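## Task

Take the newly cut stick off the desk and set it down on the floor of the tray that sits on the desk, so that no part of it lies outside the tray's walls. At the end the tray must still lie flat with nearly all of it on the desk surface. Release the stick and pull the robot away. The robot must not topple or finish leaning, or the task fails. If the result only holds because the robot is still supporting it, it does not count.

## Robot and tools

ROBOT. A wheeled base carries a lifting column with two six-joint arms (left and right), each ending in a two-finger gripper, plus a tiltable head. Shoulder height S = 0.90 m + column_m. Folded, the robot measures 0.73 m long, 0.62 m wide and S + 0.43 m tall; its front is 0.40 m ahead of the column. The base drives straight or turns in place, never sideways. Loose objects may occasionally get nudged by an outside push.

FRAMES. Base frame: origin on the floor under the column, between the drive wheels; x forward, y left, z up. left_hand and right_hand are reported in this frame, at the point where the fingers meet (fingertips extend 8 mm farther). The hand's z axis runs along the fingers (quat_wxyz maps (0,0,1) onto it), its y axis across the opening. The odometry frame is the base frame as it stood when the scene began; base_odometry counts wheel turns only, so slip shows up as travel. Heading is positive leftward, within -3.142 to 3.142.

TOOLS.
execute_actions: argument actions is a list holding zero or one action. An action may contain base, joints, or both, plus optional speeds; its motions begin together. base holds exactly one key: translate_m (a relative drive in metres, forward positive, -3 to 3) or rotate_rad (a relative turn in radians, counter-clockwise seen from above positive, -3.2 to 3.2). joints is one dictionary keyed by joint name, covering both arms, each value an absolute target: column_m 0 to 0.8 m; head_tilt_rad -0.61 to 1.308 (positive tilts down); left_/right_joint1_rad -2.879 to 2.879; joint2 0 to 3.141; joint3 0 to 3.019; joint4 -1.692 to 1.57; joint5 -1.57 to 1.57 (positive swings the hand to the robot's right); joint6 -2.094 to 2.094 (positive rolls clockwise seen from behind); left_/right_gripper_m 0 to 0.093 m, fingertip spacing. speeds caps top speed for that action: translate_m 0.05 to 0.8 m/s, rotate_rad 0.1 to 1 rad/s (defaults are the maxima); a base move needing over 8.667 s is rejected. Omitted joints may keep driving to earlier targets. Unknown keys or out-of-range values reject the entire call. cameras lists cam_head_left, cam_head_right, cam_left_wrist, cam_right_wrist, nav_camera or all; omitted or null means all, [] means none. An empty action list just reports state and pictures. No action runs over 15 s.
wait: seconds 0 to 10; commands nothing, then reports like an empty call.
zoom_image: camera plus region [x0, y0, x1, y1] in pixels of that camera's latest full image, origin top-left, at most 504 by 504.
finished_scene: scene = the number of the scene being closed; irreversible; its result tells whether the goal was met and gives the next task. Replying without any tool call ends everything.

ARM GEOMETRY. With joint1 at -1.57 (left) or 1.57 (right) and joints 5, 6 at 0, the arm moves in a vertical plane straight ahead, 0.23 m off the column's side. Let a = j2 - 0.35, b = 1.05 + j2 - j3, c = b - j4. Hand ahead = 0.12 + 0.39 sin a + 0.38 cos b + 0.25 cos c; height = S + 0.39 cos a - 0.38 sin b - 0.25 sin c. c = 1.57 means fingers pointing straight down. Example: j2, j3, j4 = 0.93, 0.78, 0.14 gives 0.60 m ahead, 0.25 m under S. Real hands usually sit up to ~5 cm lower and nearer than predicted. Reach is about 1 m from the shoulder. Light loads (up to 0.3 kg) are safe out to 0.6 m ahead with fingers down. Fingers are 7 cm long; the gripper body is 10 by 7 cm. To grasp, command an opening smaller than the object; off_target is then normal. A reading staying at least 0.002 m above target means something is held. Targets within ~0.03 rad (0.08 for joints 2, 3) of the current reading may not move anything; for gentle contact step about 0.05 rad per call from the last target.

RESULT LINES. base_status and joint_status: done, off_target (resting short, may still push), contact_stop (column or base hit something; target dropped), time_out, not_followed / joint command not followed with a cause line (a self-collision check withheld that arm's targets; back the moved joints off by at least 0.05 rad, or move the other arm). on_its_own covers uncommanded behaviour; held at gives the held target. motor_effort lists only the wheel motors (bracket = peak). turned_by_wheels vs turned_by_imu disagreeing by over ~4% and at least 0.05 rad means collision or slip. base_tilt is in degrees; forward dropping 0.5 or more during a move means leaning back: reverse 0.05 m. wheel_motors_off = 1 means the wheels were cut after ~3 s of hard pushing. Joint torques are noisy drive outputs. MOTOR HOT warns from 85 °C; at 100 °C an OVER-TEMPERATURE FAULT drops that arm.

COLUMN AND BASE. The column halts descending with contact_stop when an arm's load changes (hand touching down) and then refuses to go lower until raised 0.2 m. After a base contact_stop, back up 0.05 m before driving or turning again. A desk top over 0.30 m high and more than 0.26 m under S can slide over the housing and strike the column.

AVOID. Arms striking or pressing on each other (can end the run), dropping or slamming objects, hard sustained pushes (release by sending the arm's reported positions back as targets), tipping the tray off the desk, and leaving the object held. Open the gripper, lift away, and back off before ending the scene.

Each tool is called after ">>>" by a JSON object that holds its "op" and its "data".

## Session

>>> {"op": "execute_actions", "data": {"actions": []}}

Scene clock: 0.00 s.
Joint torques (N m, as the arm reports them, + toward a larger angle): no reading
base_odometry: x=+0.000 y=+0.000 heading=+0.000 (m, m, rad; odometry frame)
turned_by_wheels: +0.000 (rad since the last result)
turned_by_imu: +0.000 (rad since the last result)
base_tilt: forward=+0.4 right=+0.1 (deg)
base_status: not commanded
joint_positions: column_m=+0.555 head_tilt_rad=+0.859 left_joint1_rad=-1.599 left_joint2_rad=+0.909 left_joint3_rad=+0.418 left_joint4_rad=-0.975 left_joint5_rad=-0.021 left_joint6_rad=-0.016 left_gripper_m=+0.094 right_joint1_rad=+1.574 right_joint2_rad=+0.892 right_joint3_rad=+0.413 right_joint4_rad=-0.979 right_joint5_rad=+0.043 right_joint6_rad=-0.105 right_gripper_m=+0.094
joint_status: not commanded
wheel_motors_off: 0
motor_effort: left_wheel=+5 right_wheel=+0 (%)
left_hand: x=+0.1428 y=+0.2225 z=+1.2563 quat_wxyz=(+0.454, -0.009, -0.891, -0.006) (m; base frame)
right_hand: x=+0.1432 y=-0.2322 z=+1.2582 quat_wxyz=(+0.451, +0.057, -0.891, -0.005) (m; base frame)
pictures: cam_head_left, cam_head_right, cam_left_wrist, cam_right_wrist, nav_camera
Images, in order (width x height): cam_head_left 504x504, cam_head_right 504x504, cam_left_wrist 616x616, cam_right_wrist 616x616, nav_camera 504x504.

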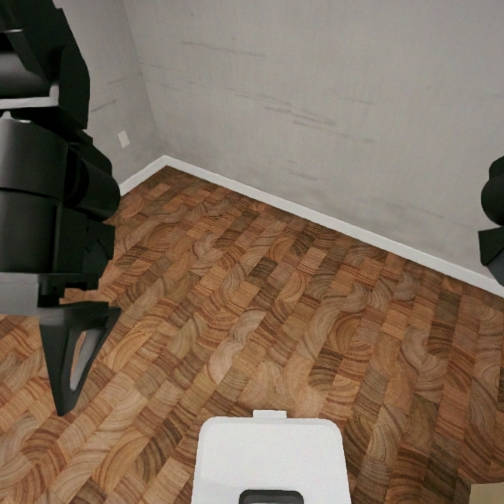

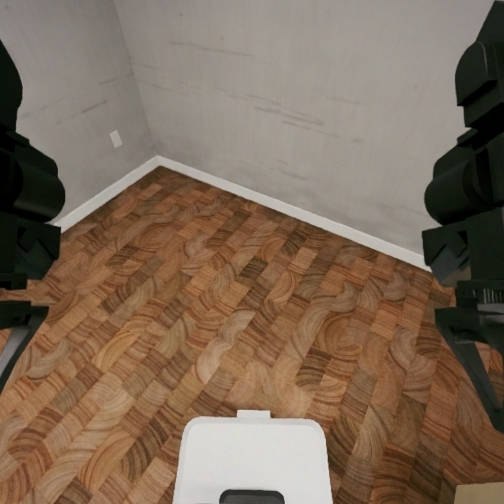

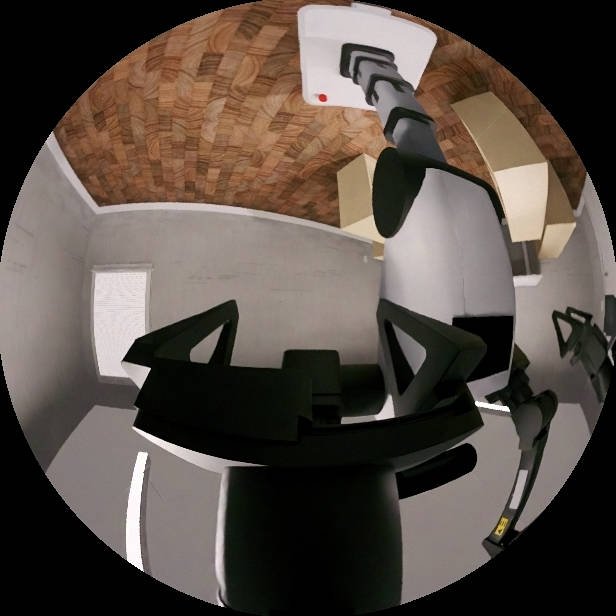

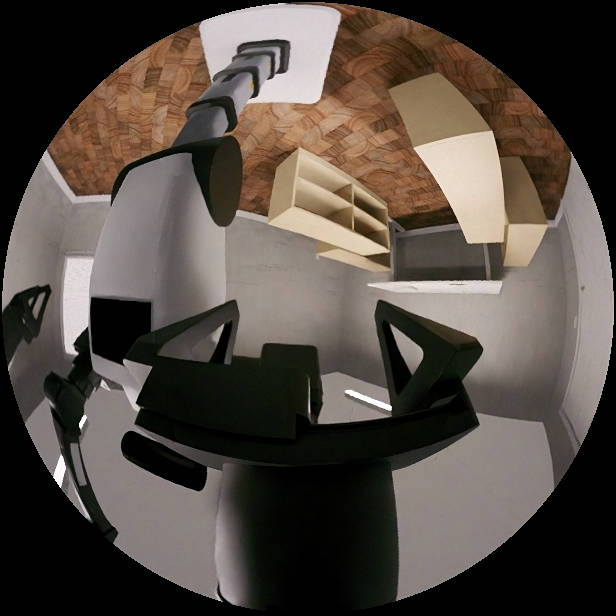

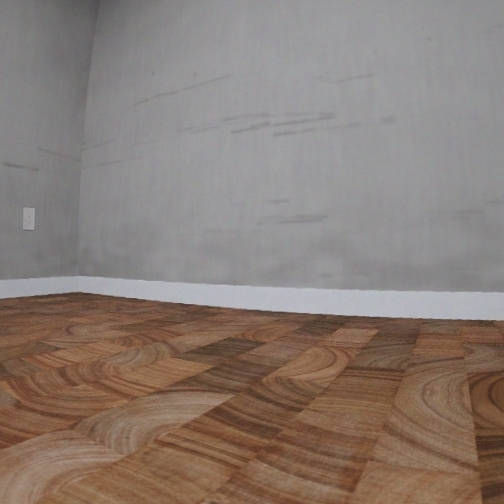

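>>> {"op": "execute_actions", "data": {"actions": [{"base":{"rotate_rad":-1.0},"joints":{"head_tilt_rad":1.0},"speeds":{"rotate_rad":0.6}}], "cameras": ["cam_head_left","cam_head_right","nav_camera"]}}

Scene clock: 10.07 s.
Joint torques (N m, as the arm reports them, + toward a larger angle): left_arm=[ 1.12 -9.12 -0.92 -1.19 -0.03 -0.01] | right_arm=[-1.34 -6.16 -1.19 -1.22 -0.07  0.09]
base_odometry: x=+0.000 y=+0.000 heading=-0.999 (m, m, rad; odometry frame)
turned_by_wheels: -0.999 (rad since the last result)
turned_by_imu: -0.981 (rad since the last result)
base_tilt: forward=+0.4 right=+0.0 (deg)
base_status: done
joint_positions: column_m=+0.555 head_tilt_rad=+1.000 left_joint1_rad=-1.599 left_joint2_rad=+0.909 left_joint3_rad=+0.418 left_joint4_rad=-0.975 left_joint5_rad=-0.021 left_joint6_rad=-0.016 left_gripper_m=+0.094 right_joint1_rad=+1.574 right_joint2_rad=+0.892 right_joint3_rad=+0.413 right_joint4_rad=-0.979 right_joint5_rad=+0.043 right_joint6_rad=-0.105 right_gripper_m=+0.094
joint_status: all done
wheel_motors_off: 0
motor_effort: left_wheel=+4(56) right_wheel=-4(50) (%)
left_hand: x=+0.1428 y=+0.2225 z=+1.2563 quat_wxyz=(+0.454, -0.009, -0.891, -0.006) (m; base frame)
right_hand: x=+0.1432 y=-0.2322 z=+1.2582 quat_wxyz=(+0.451, +0.057, -0.891, -0.005) (m; base frame)
pictures: cam_head_left, cam_head_right, nav_camera
Images, in order (width x height): cam_head_left 504x504, cam_head_right 504x504, nav_camera 504x504.

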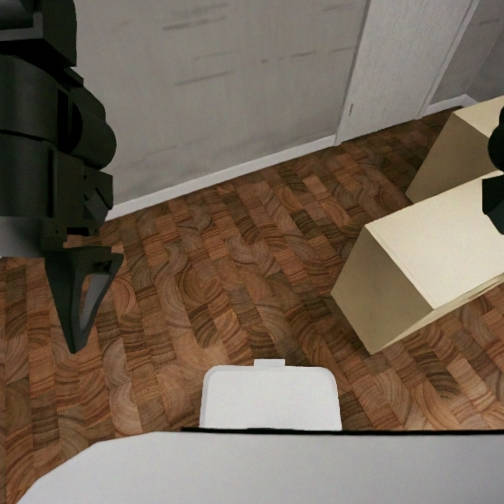

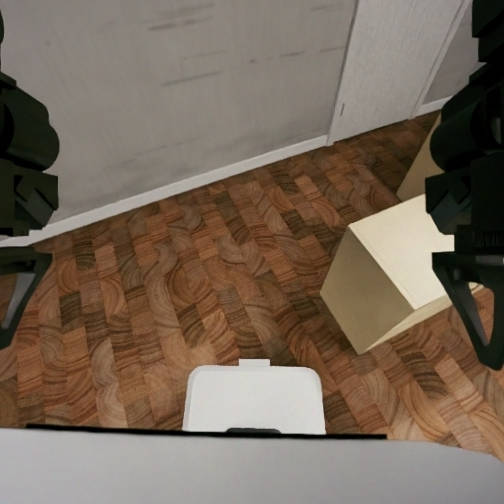

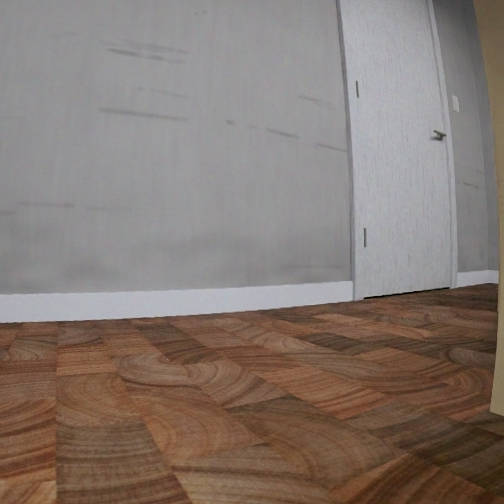

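Clear.

>>> {"op": "execute_actions", "data": {"actions": [{"base":{"rotate_rad":-1.25},"joints":{"head_tilt_rad":0.8}}], "cameras": ["cam_head_left","cam_head_right","nav_camera"]}}

Scene clock: 18.37 s.
Joint torques (N m, as the arm reports them, + toward a larger angle): left_arm=[ 1.28 -9.1  -0.9  -1.08 -0.03 -0.02] | right_arm=[-1.22 -6.12 -1.31 -1.06 -0.12  0.09]
base_odometry: x=+0.000 y=+0.000 heading=-2.248 (m, m, rad; odometry frame)
turned_by_wheels: -1.249 (rad since the last result)
turned_by_imu: -1.234 (rad since the last result)
base_tilt: forward=+0.5 right=+0.1 (deg)
base_status: done
joint_positions: column_m=+0.555 head_tilt_rad=+0.816 left_joint1_rad=-1.599 left_joint2_rad=+0.909 left_joint3_rad=+0.418 left_joint4_rad=-0.975 left_joint5_rad=-0.021 left_joint6_rad=-0.016 left_gripper_m=+0.094 right_joint1_rad=+1.574 right_joint2_rad=+0.892 right_joint3_rad=+0.413 right_joint4_rad=-0.979 right_joint5_rad=+0.043 right_joint6_rad=-0.105 right_gripper_m=+0.094
joint_status: all done
wheel_motors_off: 0
motor_effort: left_wheel=+4(29) right_wheel=-3(26) (%)
left_hand: x=+0.1428 y=+0.2225 z=+1.2563 quat_wxyz=(+0.454, -0.009, -0.891, -0.006) (m; base frame)
right_hand: x=+0.1432 y=-0.2322 z=+1.2582 quat_wxyz=(+0.451, +0.057, -0.891, -0.005) (m; base frame)
pictures: cam_head_left, cam_head_right, nav_camera
Images, in order (width x height): cam_head_left 504x504, cam_head_right 504x504, nav_camera 504x504.

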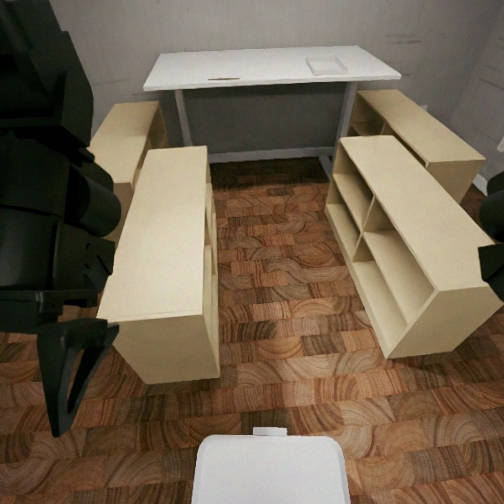

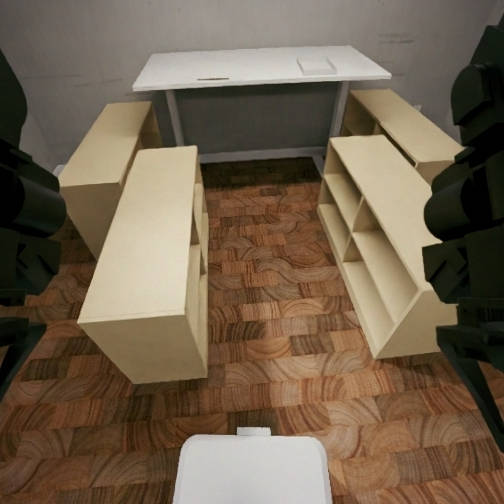

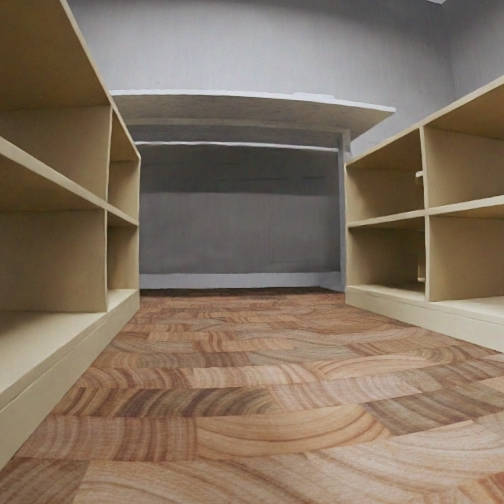

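>>> {"op": "execute_actions", "data": {"actions": [{"base":{"rotate_rad":-0.65}}], "cameras": []}}

>>> {"op": "execute_actions", "data": {"actions": [{"base":{"translate_m":0.38}}], "cameras": ["cam_head_left"]}}

>>> {"op": "execute_actions", "data": {"actions": [{"base":{"rotate_rad":0.77}}], "cameras": ["cam_head_left","cam_head_right","nav_camera"]}}

Scene clock: 29.93 s.
Joint torques (N m, as the arm reports them, + toward a larger angle): left_arm=[ 1.36 -9.28 -0.8  -1.16 -0.04  0.  ] | right_arm=[-1.41 -5.55 -1.18 -1.15 -0.07  0.12]
base_odometry: x=+0.000 y=+0.000 heading=-2.897 (m, m, rad; odometry frame)
turned_by_wheels: -0.649 (rad since the last result)
turned_by_imu: -0.642 (rad since the last result)
base_tilt: forward=+0.4 right=+0.1 (deg)
base_status: done
joint_positions: column_m=+0.555 head_tilt_rad=+0.816 left_joint1_rad=-1.599 left_joint2_rad=+0.909 left_joint3_rad=+0.418 left_joint4_rad=-0.975 left_joint5_rad=-0.021 left_joint6_rad=-0.016 left_gripper_m=+0.094 right_joint1_rad=+1.574 right_joint2_rad=+0.892 right_joint3_rad=+0.413 right_joint4_rad=-0.979 right_joint5_rad=+0.043 right_joint6_rad=-0.105 right_gripper_m=+0.094
joint_status: not commanded
wheel_motors_off: 0
motor_effort: left_wheel=+4(29) right_wheel=-3(26) (%)
left_hand: x=+0.1428 y=+0.2225 z=+1.2563 quat_wxyz=(+0.454, -0.009, -0.891, -0.006) (m; base frame)
right_hand: x=+0.1432 y=-0.2322 z=+1.2582 quat_wxyz=(+0.451, +0.057, -0.891, -0.005) (m; base frame)
pictures: none
No camera images: the call's "cameras" was empty. Leave "cameras" out to get every camera's image.

Scene clock: 32.27 s.
Joint torques (N m, as the arm reports them, + toward a larger angle): left_arm=[ 1.25 -8.64 -0.96 -1.15 -0.03  0.01] | right_arm=[-0.45 -5.12 -1.64 -1.23 -0.09  0.1 ]
base_odometry: x=-0.369 y=-0.092 heading=-2.899 (m, m, rad; odometry frame)
turned_by_wheels: -0.001 (rad since the last result)
turned_by_imu: -0.002 (rad since the last result)
base_tilt: forward=+0.2 right=+0.1 (deg)
base_status: done
joint_positions: column_m=+0.555 head_tilt_rad=+0.815 left_joint1_rad=-1.599 left_joint2_rad=+0.909 left_joint3_rad=+0.420 left_joint4_rad=-0.975 left_joint5_rad=-0.021 left_joint6_rad=-0.016 left_gripper_m=+0.094 right_joint1_rad=+1.574 right_joint2_rad=+0.892 right_joint3_rad=+0.415 right_joint4_rad=-0.979 right_joint5_rad=+0.043 right_joint6_rad=-0.105 right_gripper_m=+0.094
joint_status: not commanded
wheel_motors_off: 0
motor_effort: left_wheel=-2(59) right_wheel=+1(52) (%)
left_hand: x=+0.1441 y=+0.2225 z=+1.2559 quat_wxyz=(+0.453, -0.009, -0.892, -0.006) (m; base frame)
right_hand: x=+0.1444 y=-0.2322 z=+1.2578 quat_wxyz=(+0.450, +0.058, -0.891, -0.005) (m; base frame)
pictures: cam_head_left
Images, in order (width x height): cam_head_left 504x504.

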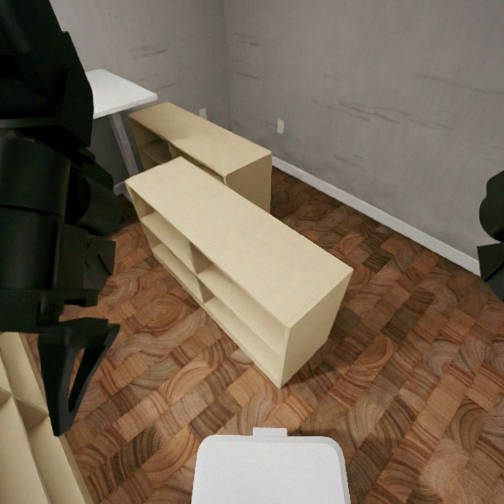

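Scene clock: 34.57 s.
Joint torques (N m, as the arm reports them, + toward a larger angle): left_arm=[ 1.17 -9.   -0.97 -1.2  -0.05 -0.01] | right_arm=[-1.05 -5.49 -1.4  -1.03 -0.12  0.14]
base_odometry: x=-0.369 y=-0.092 heading=-2.130 (m, m, rad; odometry frame)
turned_by_wheels: +0.769 (rad since the last result)
turned_by_imu: +0.753 (rad since the last result)
base_tilt: forward=+0.4 right=+0.0 (deg)
base_status: done
joint_positions: column_m=+0.555 head_tilt_rad=+0.815 left_joint1_rad=-1.599 left_joint2_rad=+0.909 left_joint3_rad=+0.420 left_joint4_rad=-0.975 left_joint5_rad=-0.021 left_joint6_rad=-0.016 left_gripper_m=+0.094 right_joint1_rad=+1.574 right_joint2_rad=+0.892 right_joint3_rad=+0.415 right_joint4_rad=-0.979 right_joint5_rad=+0.043 right_joint6_rad=-0.105 right_gripper_m=+0.094
joint_status: not commanded
wheel_motors_off: 0
motor_effort: left_wheel=-4(59) right_wheel=+4(36) (%)
left_hand: x=+0.1441 y=+0.2225 z=+1.2559 quat_wxyz=(+0.453, -0.009, -0.892, -0.006) (m; base frame)
right_hand: x=+0.1444 y=-0.2322 z=+1.2578 quat_wxyz=(+0.450, +0.058, -0.891, -0.005) (m; base frame)
pictures: cam_head_left, cam_head_right, nav_camera
Images, in order (width x height): cam_head_left 504x504, cam_head_right 504x504, nav_camera 504x504.

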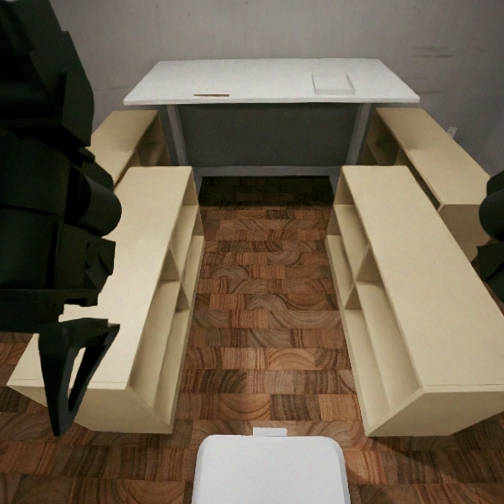

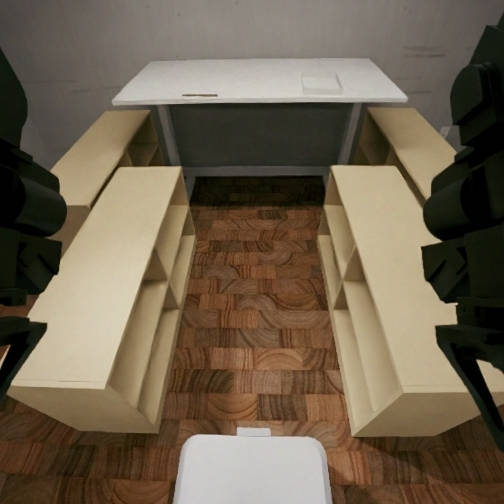

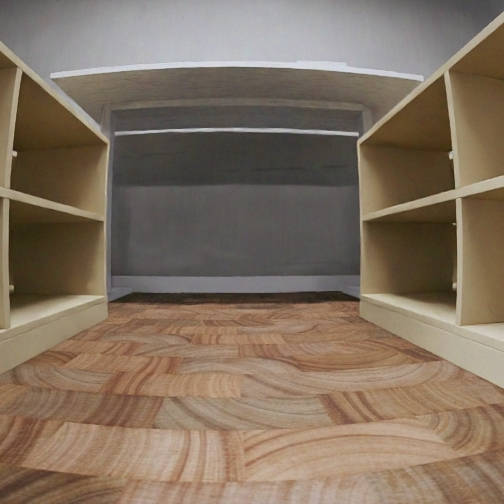

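>>> {"op": "execute_actions", "data": {"actions": [{"base":{"translate_m":1.2},"joints":{"column_m":0.7}}], "cameras": ["cam_head_left","cam_head_right","nav_camera"]}}

Scene clock: 41.53 s.
Joint torques (N m, as the arm reports them, + toward a larger angle): left_arm=[ 1.41 -9.09 -0.96 -1.15 -0.03  0.  ] | right_arm=[-1.32 -6.35 -1.42 -1.2  -0.08  0.13]
base_odometry: x=-1.005 y=-1.109 heading=-2.129 (m, m, rad; odometry frame)
turned_by_wheels: +0.000 (rad since the last result)
turned_by_imu: -0.001 (rad since the last result)
base_tilt: forward=+0.4 right=+0.1 (deg)
base_status: done
joint_positions: column_m=+0.700 head_tilt_rad=+0.815 left_joint1_rad=-1.599 left_joint2_rad=+0.909 left_joint3_rad=+0.420 left_joint4_rad=-0.975 left_joint5_rad=-0.021 left_joint6_rad=-0.016 left_gripper_m=+0.094 right_joint1_rad=+1.574 right_joint2_rad=+0.892 right_joint3_rad=+0.415 right_joint4_rad=-0.979 right_joint5_rad=+0.043 right_joint6_rad=-0.105 right_gripper_m=+0.094
joint_status: all done
wheel_motors_off: 0
motor_effort: left_wheel=+0(62) right_wheel=-1(52) (%)
left_hand: x=+0.1439 y=+0.2225 z=+1.4012 quat_wxyz=(+0.453, -0.009, -0.892, -0.006) (m; base frame)
right_hand: x=+0.1440 y=-0.2322 z=+1.4032 quat_wxyz=(+0.450, +0.057, -0.891, -0.005) (m; base frame)
pictures: cam_head_left, cam_head_right, nav_camera
Images, in order (width x height): cam_head_left 504x504, cam_head_right 504x504, nav_camera 504x504.

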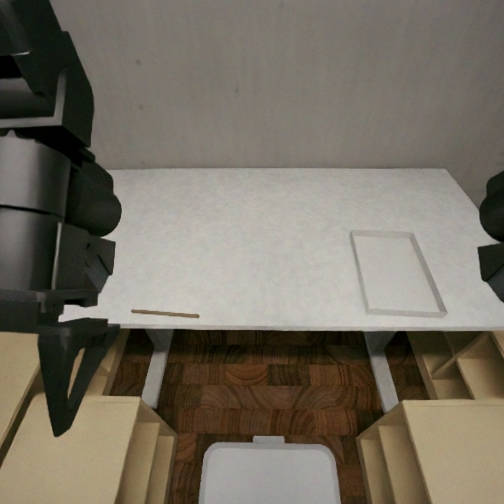

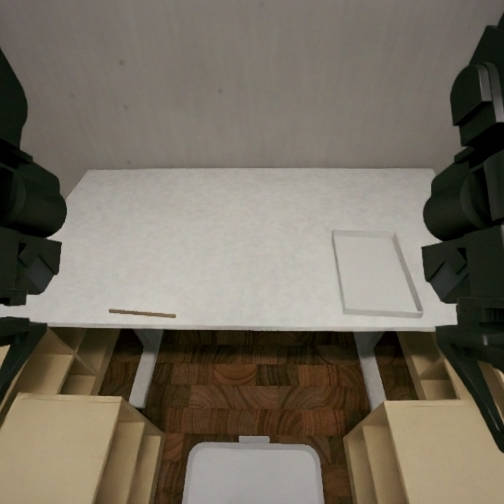

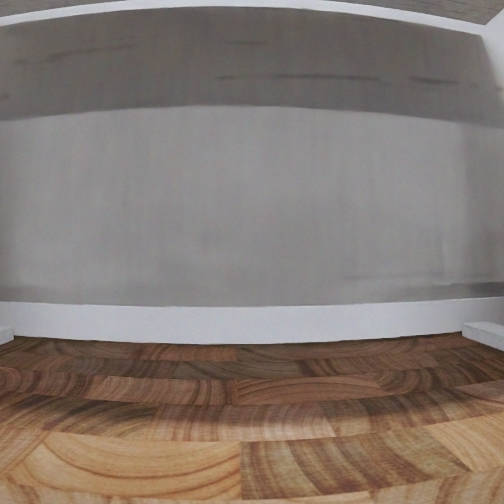

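>>> {"op": "execute_actions", "data": {"actions": [{"base":{"rotate_rad":0.12},"joints":{"column_m":0.75,"left_joint1_rad":-1.57,"left_joint2_rad":1.33,"left_joint3_rad":1.16,"left_joint4_rad":-0.33,"left_joint5_rad":0,"left_joint6_rad":-1.37,"left_gripper_m":0.06,"head_tilt_rad":0.95}}], "cameras": ["cam_head_left","cam_head_right","cam_left_wrist"]}}

Scene clock: 85.37 s.
Joint torques (N m, as the arm reports them, + toward a larger angle): left_arm=[  2.22 -20.16   3.08   0.59   0.02  -0.13] | right_arm=[-1.22 -5.55 -1.45 -1.21 -0.11  0.1 ]
base_odometry: x=-1.005 y=-1.110 heading=-2.011 (m, m, rad; odometry frame)
turned_by_wheels: +0.118 (rad since the last result)
turned_by_imu: +0.112 (rad since the last result)
base_tilt: forward=+0.3 right=+0.1 (deg)
base_status: done
joint_positions: column_m=+0.750 head_tilt_rad=+0.950 left_joint1_rad=-1.580 left_joint2_rad=+1.324 left_joint3_rad=+1.163 left_joint4_rad=-0.332 left_joint5_rad=-0.004 left_joint6_rad=-1.358 left_gripper_m=+0.060 right_joint1_rad=+1.574 right_joint2_rad=+0.892 right_joint3_rad=+0.415 right_joint4_rad=-0.979 right_joint5_rad=+0.043 right_joint6_rad=-0.105 right_gripper_m=+0.094
joint_status: all done
wheel_motors_off: 0
motor_effort: left_wheel=+0(53) right_wheel=+1(45) (%)
left_hand: x=+0.5857 y=+0.2198 z=+1.2642 quat_wxyz=(-0.010, +0.626, -0.779, +0.011) (m; base frame)
right_hand: x=+0.1440 y=-0.2322 z=+1.4532 quat_wxyz=(+0.450, +0.057, -0.891, -0.005) (m; base frame)
pictures: cam_head_left, cam_head_right, cam_left_wrist
Images, in order (width x height): cam_head_left 504x504, cam_head_right 504x504, cam_left_wrist 616x616.

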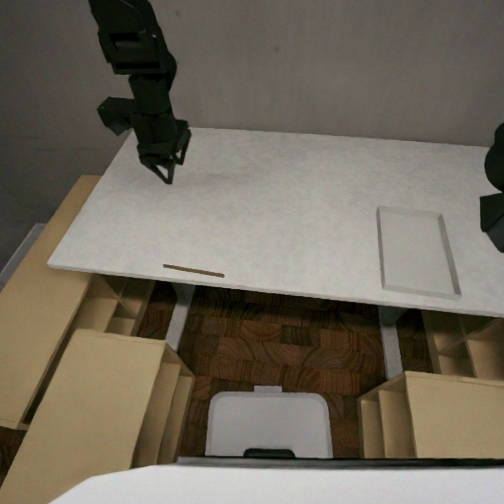

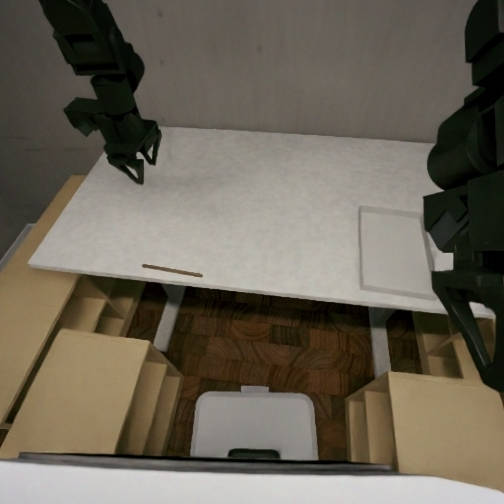

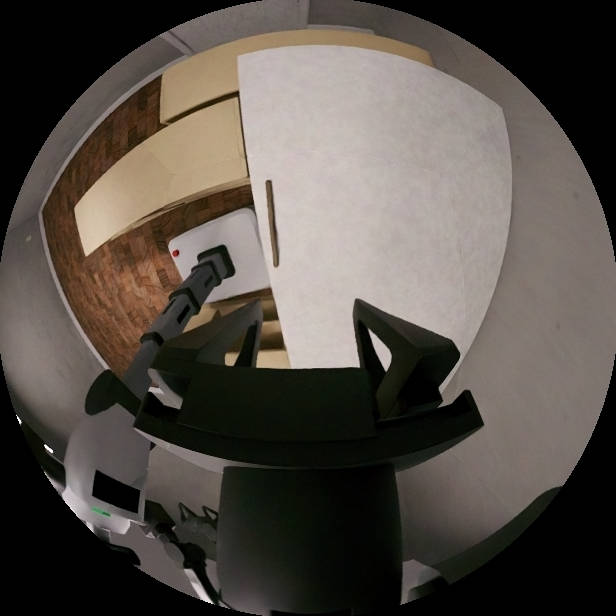

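>>> {"op": "execute_actions", "data": {"actions": [{"base":{"translate_m":-0.065},"joints":{"column_m":0.6}}], "cameras": ["cam_head_left","cam_head_right","cam_left_wrist"]}}

Scene clock: 91.40 s.
Joint torques (N m, as the arm reports them, + toward a larger angle): left_arm=[  2.06 -20.38   3.5    0.58  -0.01  -0.15] | right_arm=[-1.48 -5.45 -1.11 -1.04 -0.08  0.17]
base_odometry: x=-0.977 y=-1.051 heading=-2.010 (m, m, rad; odometry frame)
turned_by_wheels: +0.001 (rad since the last result)
turned_by_imu: -0.001 (rad since the last result)
base_tilt: forward=+0.3 right=+0.0 (deg)
base_status: done
joint_positions: column_m=+0.600 head_tilt_rad=+0.951 left_joint1_rad=-1.579 left_joint2_rad=+1.325 left_joint3_rad=+1.157 left_joint4_rad=-0.332 left_joint5_rad=-0.004 left_joint6_rad=-1.358 left_gripper_m=+0.060 right_joint1_rad=+1.574 right_joint2_rad=+0.892 right_joint3_rad=+0.411 right_joint4_rad=-0.979 right_joint5_rad=+0.043 right_joint6_rad=-0.105 right_gripper_m=+0.094
joint_status: all done
wheel_motors_off: 0
motor_effort: left_wheel=-3(81) right_wheel=-1(27) (%)
left_hand: x=+0.5820 y=+0.2200 z=+1.1131 quat_wxyz=(-0.008, +0.626, -0.779, +0.009) (m; base frame)
right_hand: x=+0.1418 y=-0.2322 z=+1.3040 quat_wxyz=(+0.452, +0.057, -0.890, -0.005) (m; base frame)
pictures: cam_head_left, cam_head_right, cam_left_wrist
Images, in order (width x height): cam_head_left 504x504, cam_head_right 504x504, cam_left_wrist 616x616.

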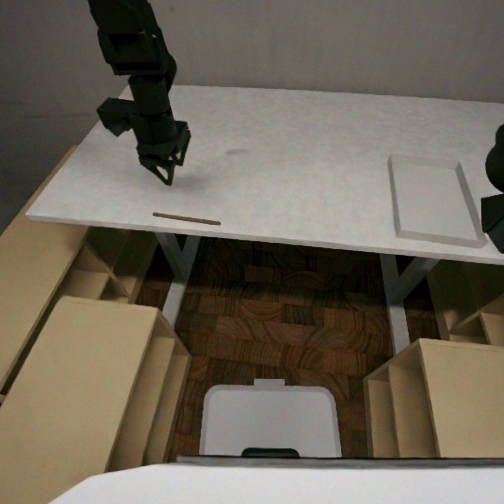

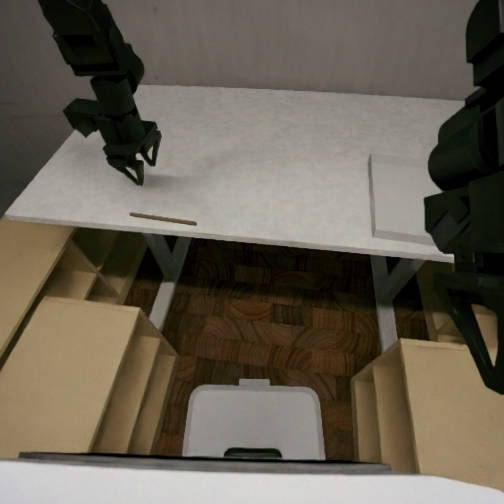

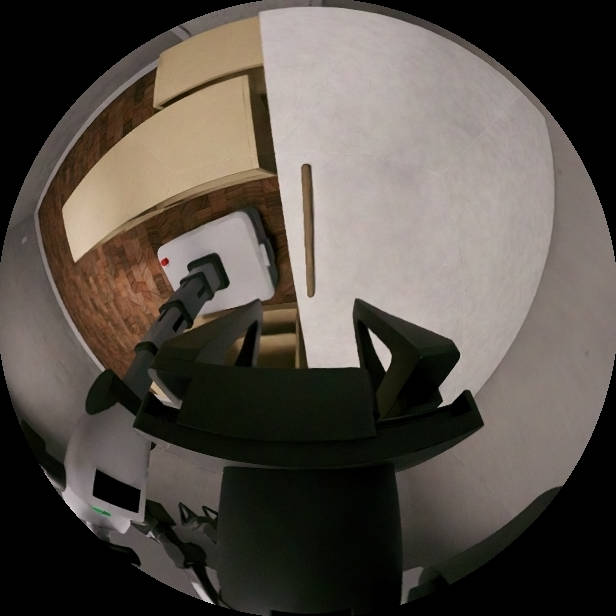

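>>> {"op": "execute_actions", "data": {"actions": [{"joints":{"column_m":0.5,"left_gripper_m":0.045}}], "cameras": ["cam_head_left","cam_left_wrist"]}}

>>> {"op": "zoom_image", "data": {"camera": "cam_head_left", "region": [100,120,260,240]}}

Scene clock: 99.10 s.
Joint torques (N m, as the arm reports them, + toward a larger angle): left_arm=[  2.25 -20.4    3.51   0.54   0.01  -0.15] | right_arm=[-0.87 -5.61 -0.87 -1.2  -0.06  0.18]
base_odometry: x=-0.977 y=-1.051 heading=-2.010 (m, m, rad; odometry frame)
turned_by_wheels: +0.000 (rad since the last result)
turned_by_imu: -0.002 (rad since the last result)
base_tilt: forward=+0.4 right=+0.0 (deg)
base_status: not commanded
joint_positions: column_m=+0.500 head_tilt_rad=+0.951 left_joint1_rad=-1.579 left_joint2_rad=+1.325 left_joint3_rad=+1.157 left_joint4_rad=-0.332 left_joint5_rad=-0.004 left_joint6_rad=-1.358 left_gripper_m=+0.045 right_joint1_rad=+1.574 right_joint2_rad=+0.892 right_joint3_rad=+0.411 right_joint4_rad=-0.979 right_joint5_rad=+0.043 right_joint6_rad=-0.105 right_gripper_m=+0.094
joint_status: all done
wheel_motors_off: 0
motor_effort: left_wheel=-4(4) right_wheel=-2(2) (%)
left_hand: x=+0.5820 y=+0.2200 z=+1.0131 quat_wxyz=(-0.008, +0.626, -0.779, +0.009) (m; base frame)
right_hand: x=+0.1418 y=-0.2322 z=+1.2040 quat_wxyz=(+0.452, +0.057, -0.890, -0.005) (m; base frame)
pictures: cam_head_left, cam_left_wrist
Images, in order (width x height): cam_head_left 504x504, cam_left_wrist 616x616.

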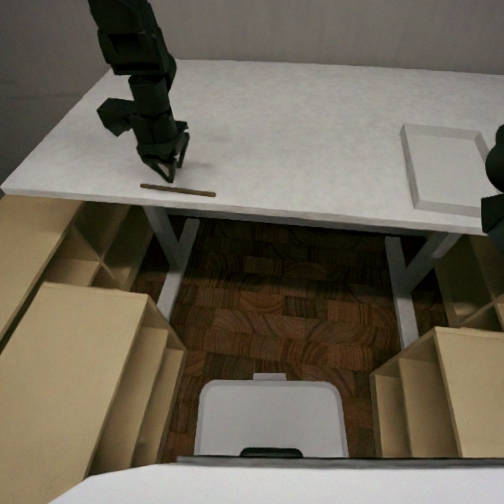

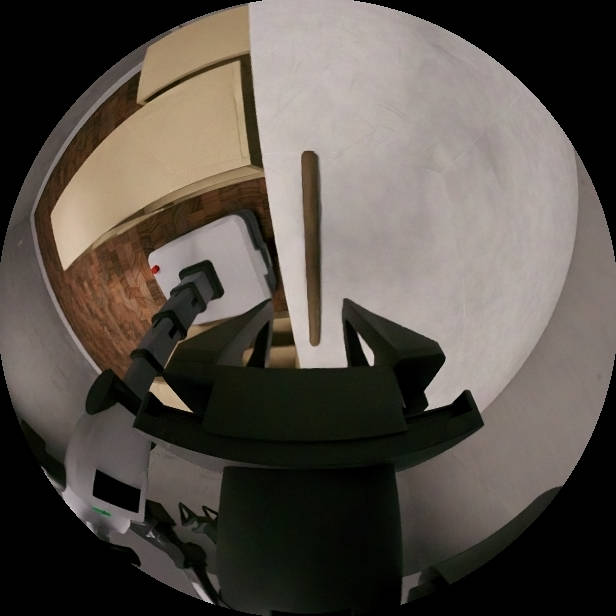

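Region (100, 120, 260, 240) of cam_head_left's 504x504 image, scaled by 3.150, with more detail than that image has; it fills the top 378 rows of this view, and the rest is white.

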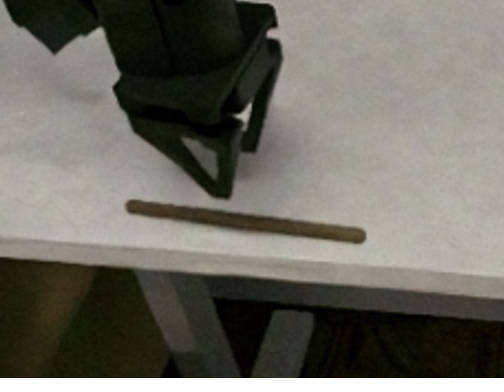

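>>> {"op": "execute_actions", "data": {"actions": [{"joints":{"column_m":0.46}}], "cameras": ["cam_head_left","cam_left_wrist"]}}

>>> {"op": "zoom_image", "data": {"camera": "cam_head_left", "region": [100,120,260,240]}}

Scene clock: 104.00 s.
Joint torques (N m, as the arm reports them, + toward a larger angle): left_arm=[  2.28 -20.31   3.52   0.56   0.01  -0.13] | right_arm=[-1.85 -6.01 -1.   -1.21 -0.08  0.09]
base_odometry: x=-0.977 y=-1.051 heading=-2.010 (m, m, rad; odometry frame)
turned_by_wheels: +0.000 (rad since the last result)
turned_by_imu: -0.002 (rad since the last result)
base_tilt: forward=+0.2 right=+0.0 (deg)
base_status: not commanded
joint_positions: column_m=+0.460 head_tilt_rad=+0.951 left_joint1_rad=-1.579 left_joint2_rad=+1.325 left_joint3_rad=+1.157 left_joint4_rad=-0.332 left_joint5_rad=-0.004 left_joint6_rad=-1.358 left_gripper_m=+0.045 right_joint1_rad=+1.574 right_joint2_rad=+0.892 right_joint3_rad=+0.411 right_joint4_rad=-0.979 right_joint5_rad=+0.043 right_joint6_rad=-0.105 right_gripper_m=+0.094
joint_status: all done
wheel_motors_off: 0
motor_effort: left_wheel=-5(5) right_wheel=-2(2) (%)
left_hand: x=+0.5820 y=+0.2200 z=+0.9731 quat_wxyz=(-0.008, +0.626, -0.779, +0.009) (m; base frame)
right_hand: x=+0.1418 y=-0.2322 z=+1.1640 quat_wxyz=(+0.452, +0.057, -0.890, -0.005) (m; base frame)
pictures: cam_head_left, cam_left_wrist
Images, in order (width x height): cam_head_left 504x504, cam_left_wrist 616x616.

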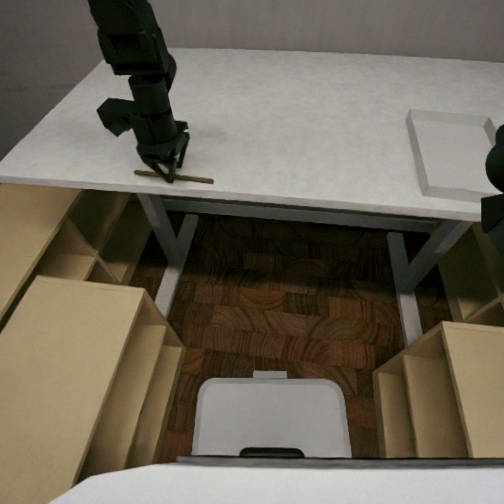

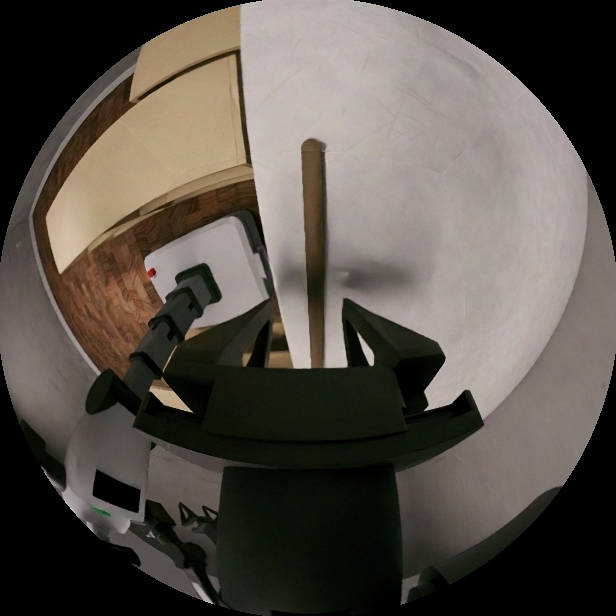

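Region (100, 120, 260, 240) of cam_head_left's 504x504 image, scaled by 3.150, with more detail than that image has; it fills the top 378 rows of this view, and the rest is white.

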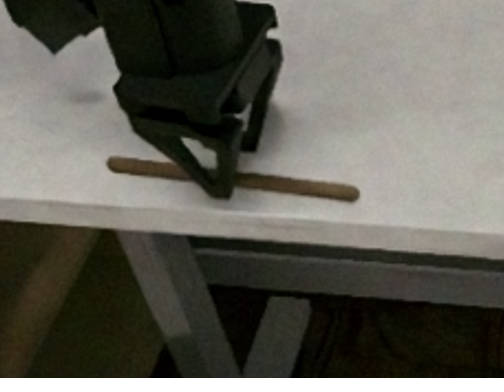

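>>> {"op": "execute_actions", "data": {"actions": [{"joints":{"column_m":0.443}}], "cameras": ["cam_left_wrist"]}}

Scene clock: 107.63 s.
Joint torques (N m, as the arm reports them, + toward a larger angle): left_arm=[  2.29 -20.19   3.61   0.7    0.    -0.13] | right_arm=[-2.46 -6.43 -1.07 -1.28 -0.03  0.08]
base_odometry: x=-0.977 y=-1.051 heading=-2.010 (m, m, rad; odometry frame)
turned_by_wheels: +0.000 (rad since the last result)
turned_by_imu: -0.001 (rad since the last result)
base_tilt: forward=+0.4 right=+0.1 (deg)
base_status: not commanded
joint_positions: column_m=+0.443 head_tilt_rad=+0.951 left_joint1_rad=-1.579 left_joint2_rad=+1.324 left_joint3_rad=+1.157 left_joint4_rad=-0.332 left_joint5_rad=-0.004 left_joint6_rad=-1.359 left_gripper_m=+0.045 right_joint1_rad=+1.574 right_joint2_rad=+0.892 right_joint3_rad=+0.411 right_joint4_rad=-0.979 right_joint5_rad=+0.043 right_joint6_rad=-0.105 right_gripper_m=+0.094
joint_status: all done
wheel_motors_off: 0
motor_effort: left_wheel=-4(5) right_wheel=-2(3) (%)
left_hand: x=+0.5824 y=+0.2200 z=+0.9566 quat_wxyz=(-0.008, +0.627, -0.779, +0.009) (m; base frame)
right_hand: x=+0.1418 y=-0.2322 z=+1.1470 quat_wxyz=(+0.452, +0.057, -0.890, -0.005) (m; base frame)
pictures: cam_left_wrist
Images, in order (width x height): cam_left_wrist 616x616.

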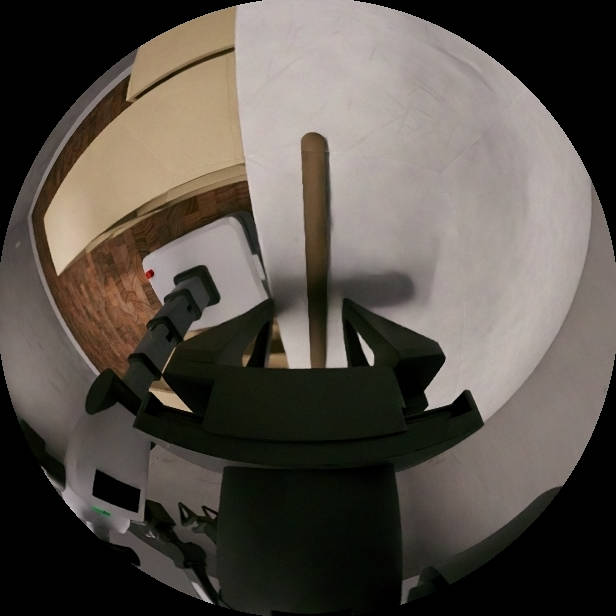

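>>> {"op": "execute_actions", "data": {"actions": [{"joints":{"left_gripper_m":0.004}}], "cameras": ["cam_left_wrist"]}}

>>> {"op": "execute_actions", "data": {"actions": [{"joints":{"column_m":0.56}}], "cameras": ["cam_left_wrist","cam_head_left"]}}

Scene clock: 111.90 s.
Joint torques (N m, as the arm reports them, + toward a larger angle): left_arm=[  2.05 -19.69   4.3    0.94   0.    -0.13] | right_arm=[-1.17 -5.65 -0.99 -1.3  -0.06  0.11]
base_odometry: x=-0.977 y=-1.051 heading=-2.010 (m, m, rad; odometry frame)
turned_by_wheels: +0.000 (rad since the last result)
turned_by_imu: -0.001 (rad since the last result)
base_tilt: forward=+0.3 right=+0.0 (deg)
base_status: not commanded
joint_positions: column_m=+0.443 head_tilt_rad=+0.951 left_joint1_rad=-1.577 left_joint2_rad=+1.319 left_joint3_rad=+1.147 left_joint4_rad=-0.340 left_joint5_rad=-0.004 left_joint6_rad=-1.361 left_gripper_m=+0.009 right_joint1_rad=+1.574 right_joint2_rad=+0.892 right_joint3_rad=+0.411 right_joint4_rad=-0.979 right_joint5_rad=+0.043 right_joint6_rad=-0.105 right_gripper_m=+0.094
joint_status: left_gripper_m off_target (ended at +0.009, target +0.004)
wheel_motors_off: 0
motor_effort: left_wheel=-4(4) right_wheel=-2(3) (%)
left_hand: x=+0.5760 y=+0.2214 z=+0.9573 quat_wxyz=(-0.004, +0.628, -0.778, +0.004) (m; base frame)
right_hand: x=+0.1418 y=-0.2322 z=+1.1470 quat_wxyz=(+0.452, +0.057, -0.890, -0.005) (m; base frame)
pictures: cam_left_wrist
Images, in order (width x height): cam_left_wrist 616x616.

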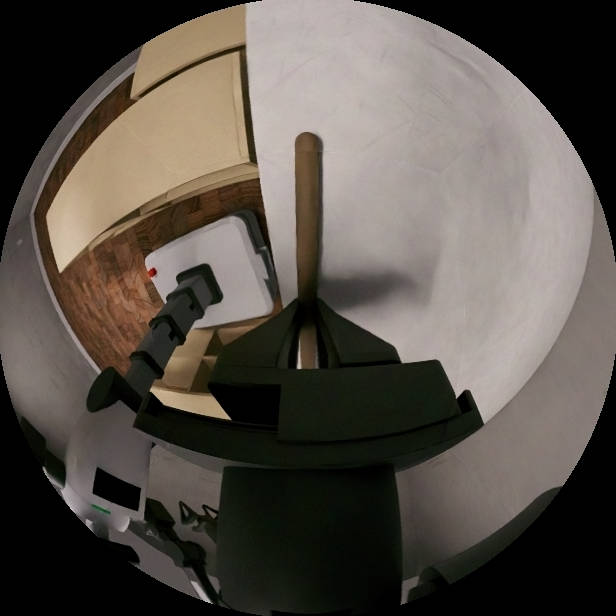

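Scene clock: 114.00 s.
Joint torques (N m, as the arm reports them, + toward a larger angle): left_arm=[  2.33 -20.02   4.22   0.93  -0.01  -0.12] | right_arm=[-1.81 -5.38 -1.37 -0.95 -0.12  0.12]
base_odometry: x=-0.977 y=-1.051 heading=-2.010 (m, m, rad; odometry frame)
turned_by_wheels: +0.000 (rad since the last result)
turned_by_imu: -0.001 (rad since the last result)
base_tilt: forward=+0.2 right=+0.1 (deg)
base_status: not commanded
joint_positions: column_m=+0.560 head_tilt_rad=+0.951 left_joint1_rad=-1.577 left_joint2_rad=+1.320 left_joint3_rad=+1.147 left_joint4_rad=-0.340 left_joint5_rad=-0.004 left_joint6_rad=-1.361 left_gripper_m=+0.009 right_joint1_rad=+1.574 right_joint2_rad=+0.892 right_joint3_rad=+0.411 right_joint4_rad=-0.979 right_joint5_rad=+0.043 right_joint6_rad=-0.105 right_gripper_m=+0.094
joint_status: all done
wheel_motors_off: 0
motor_effort: left_wheel=-4(4) right_wheel=-2(3) (%)
left_hand: x=+0.5756 y=+0.2214 z=+1.0737 quat_wxyz=(-0.003, +0.628, -0.778, +0.004) (m; base frame)
right_hand: x=+0.1418 y=-0.2322 z=+1.2639 quat_wxyz=(+0.452, +0.057, -0.890, -0.005) (m; base frame)
pictures: cam_head_left, cam_left_wrist
Images, in order (width x height): cam_head_left 504x504, cam_left_wrist 616x616.

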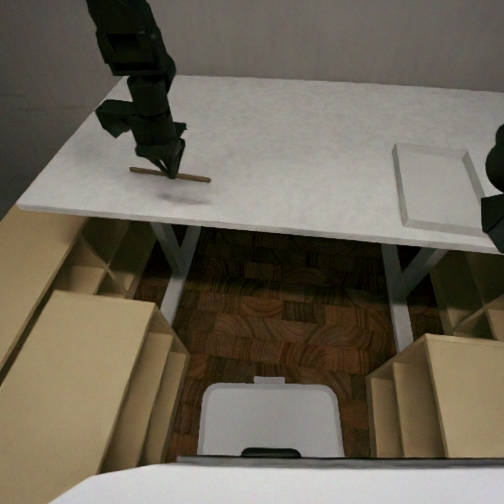

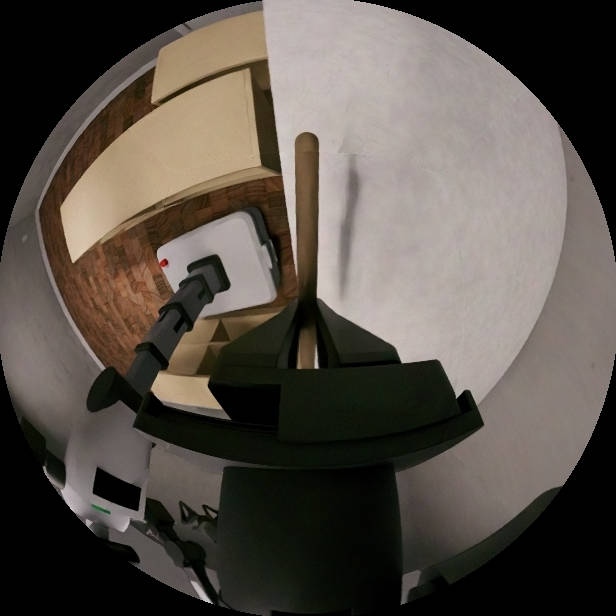

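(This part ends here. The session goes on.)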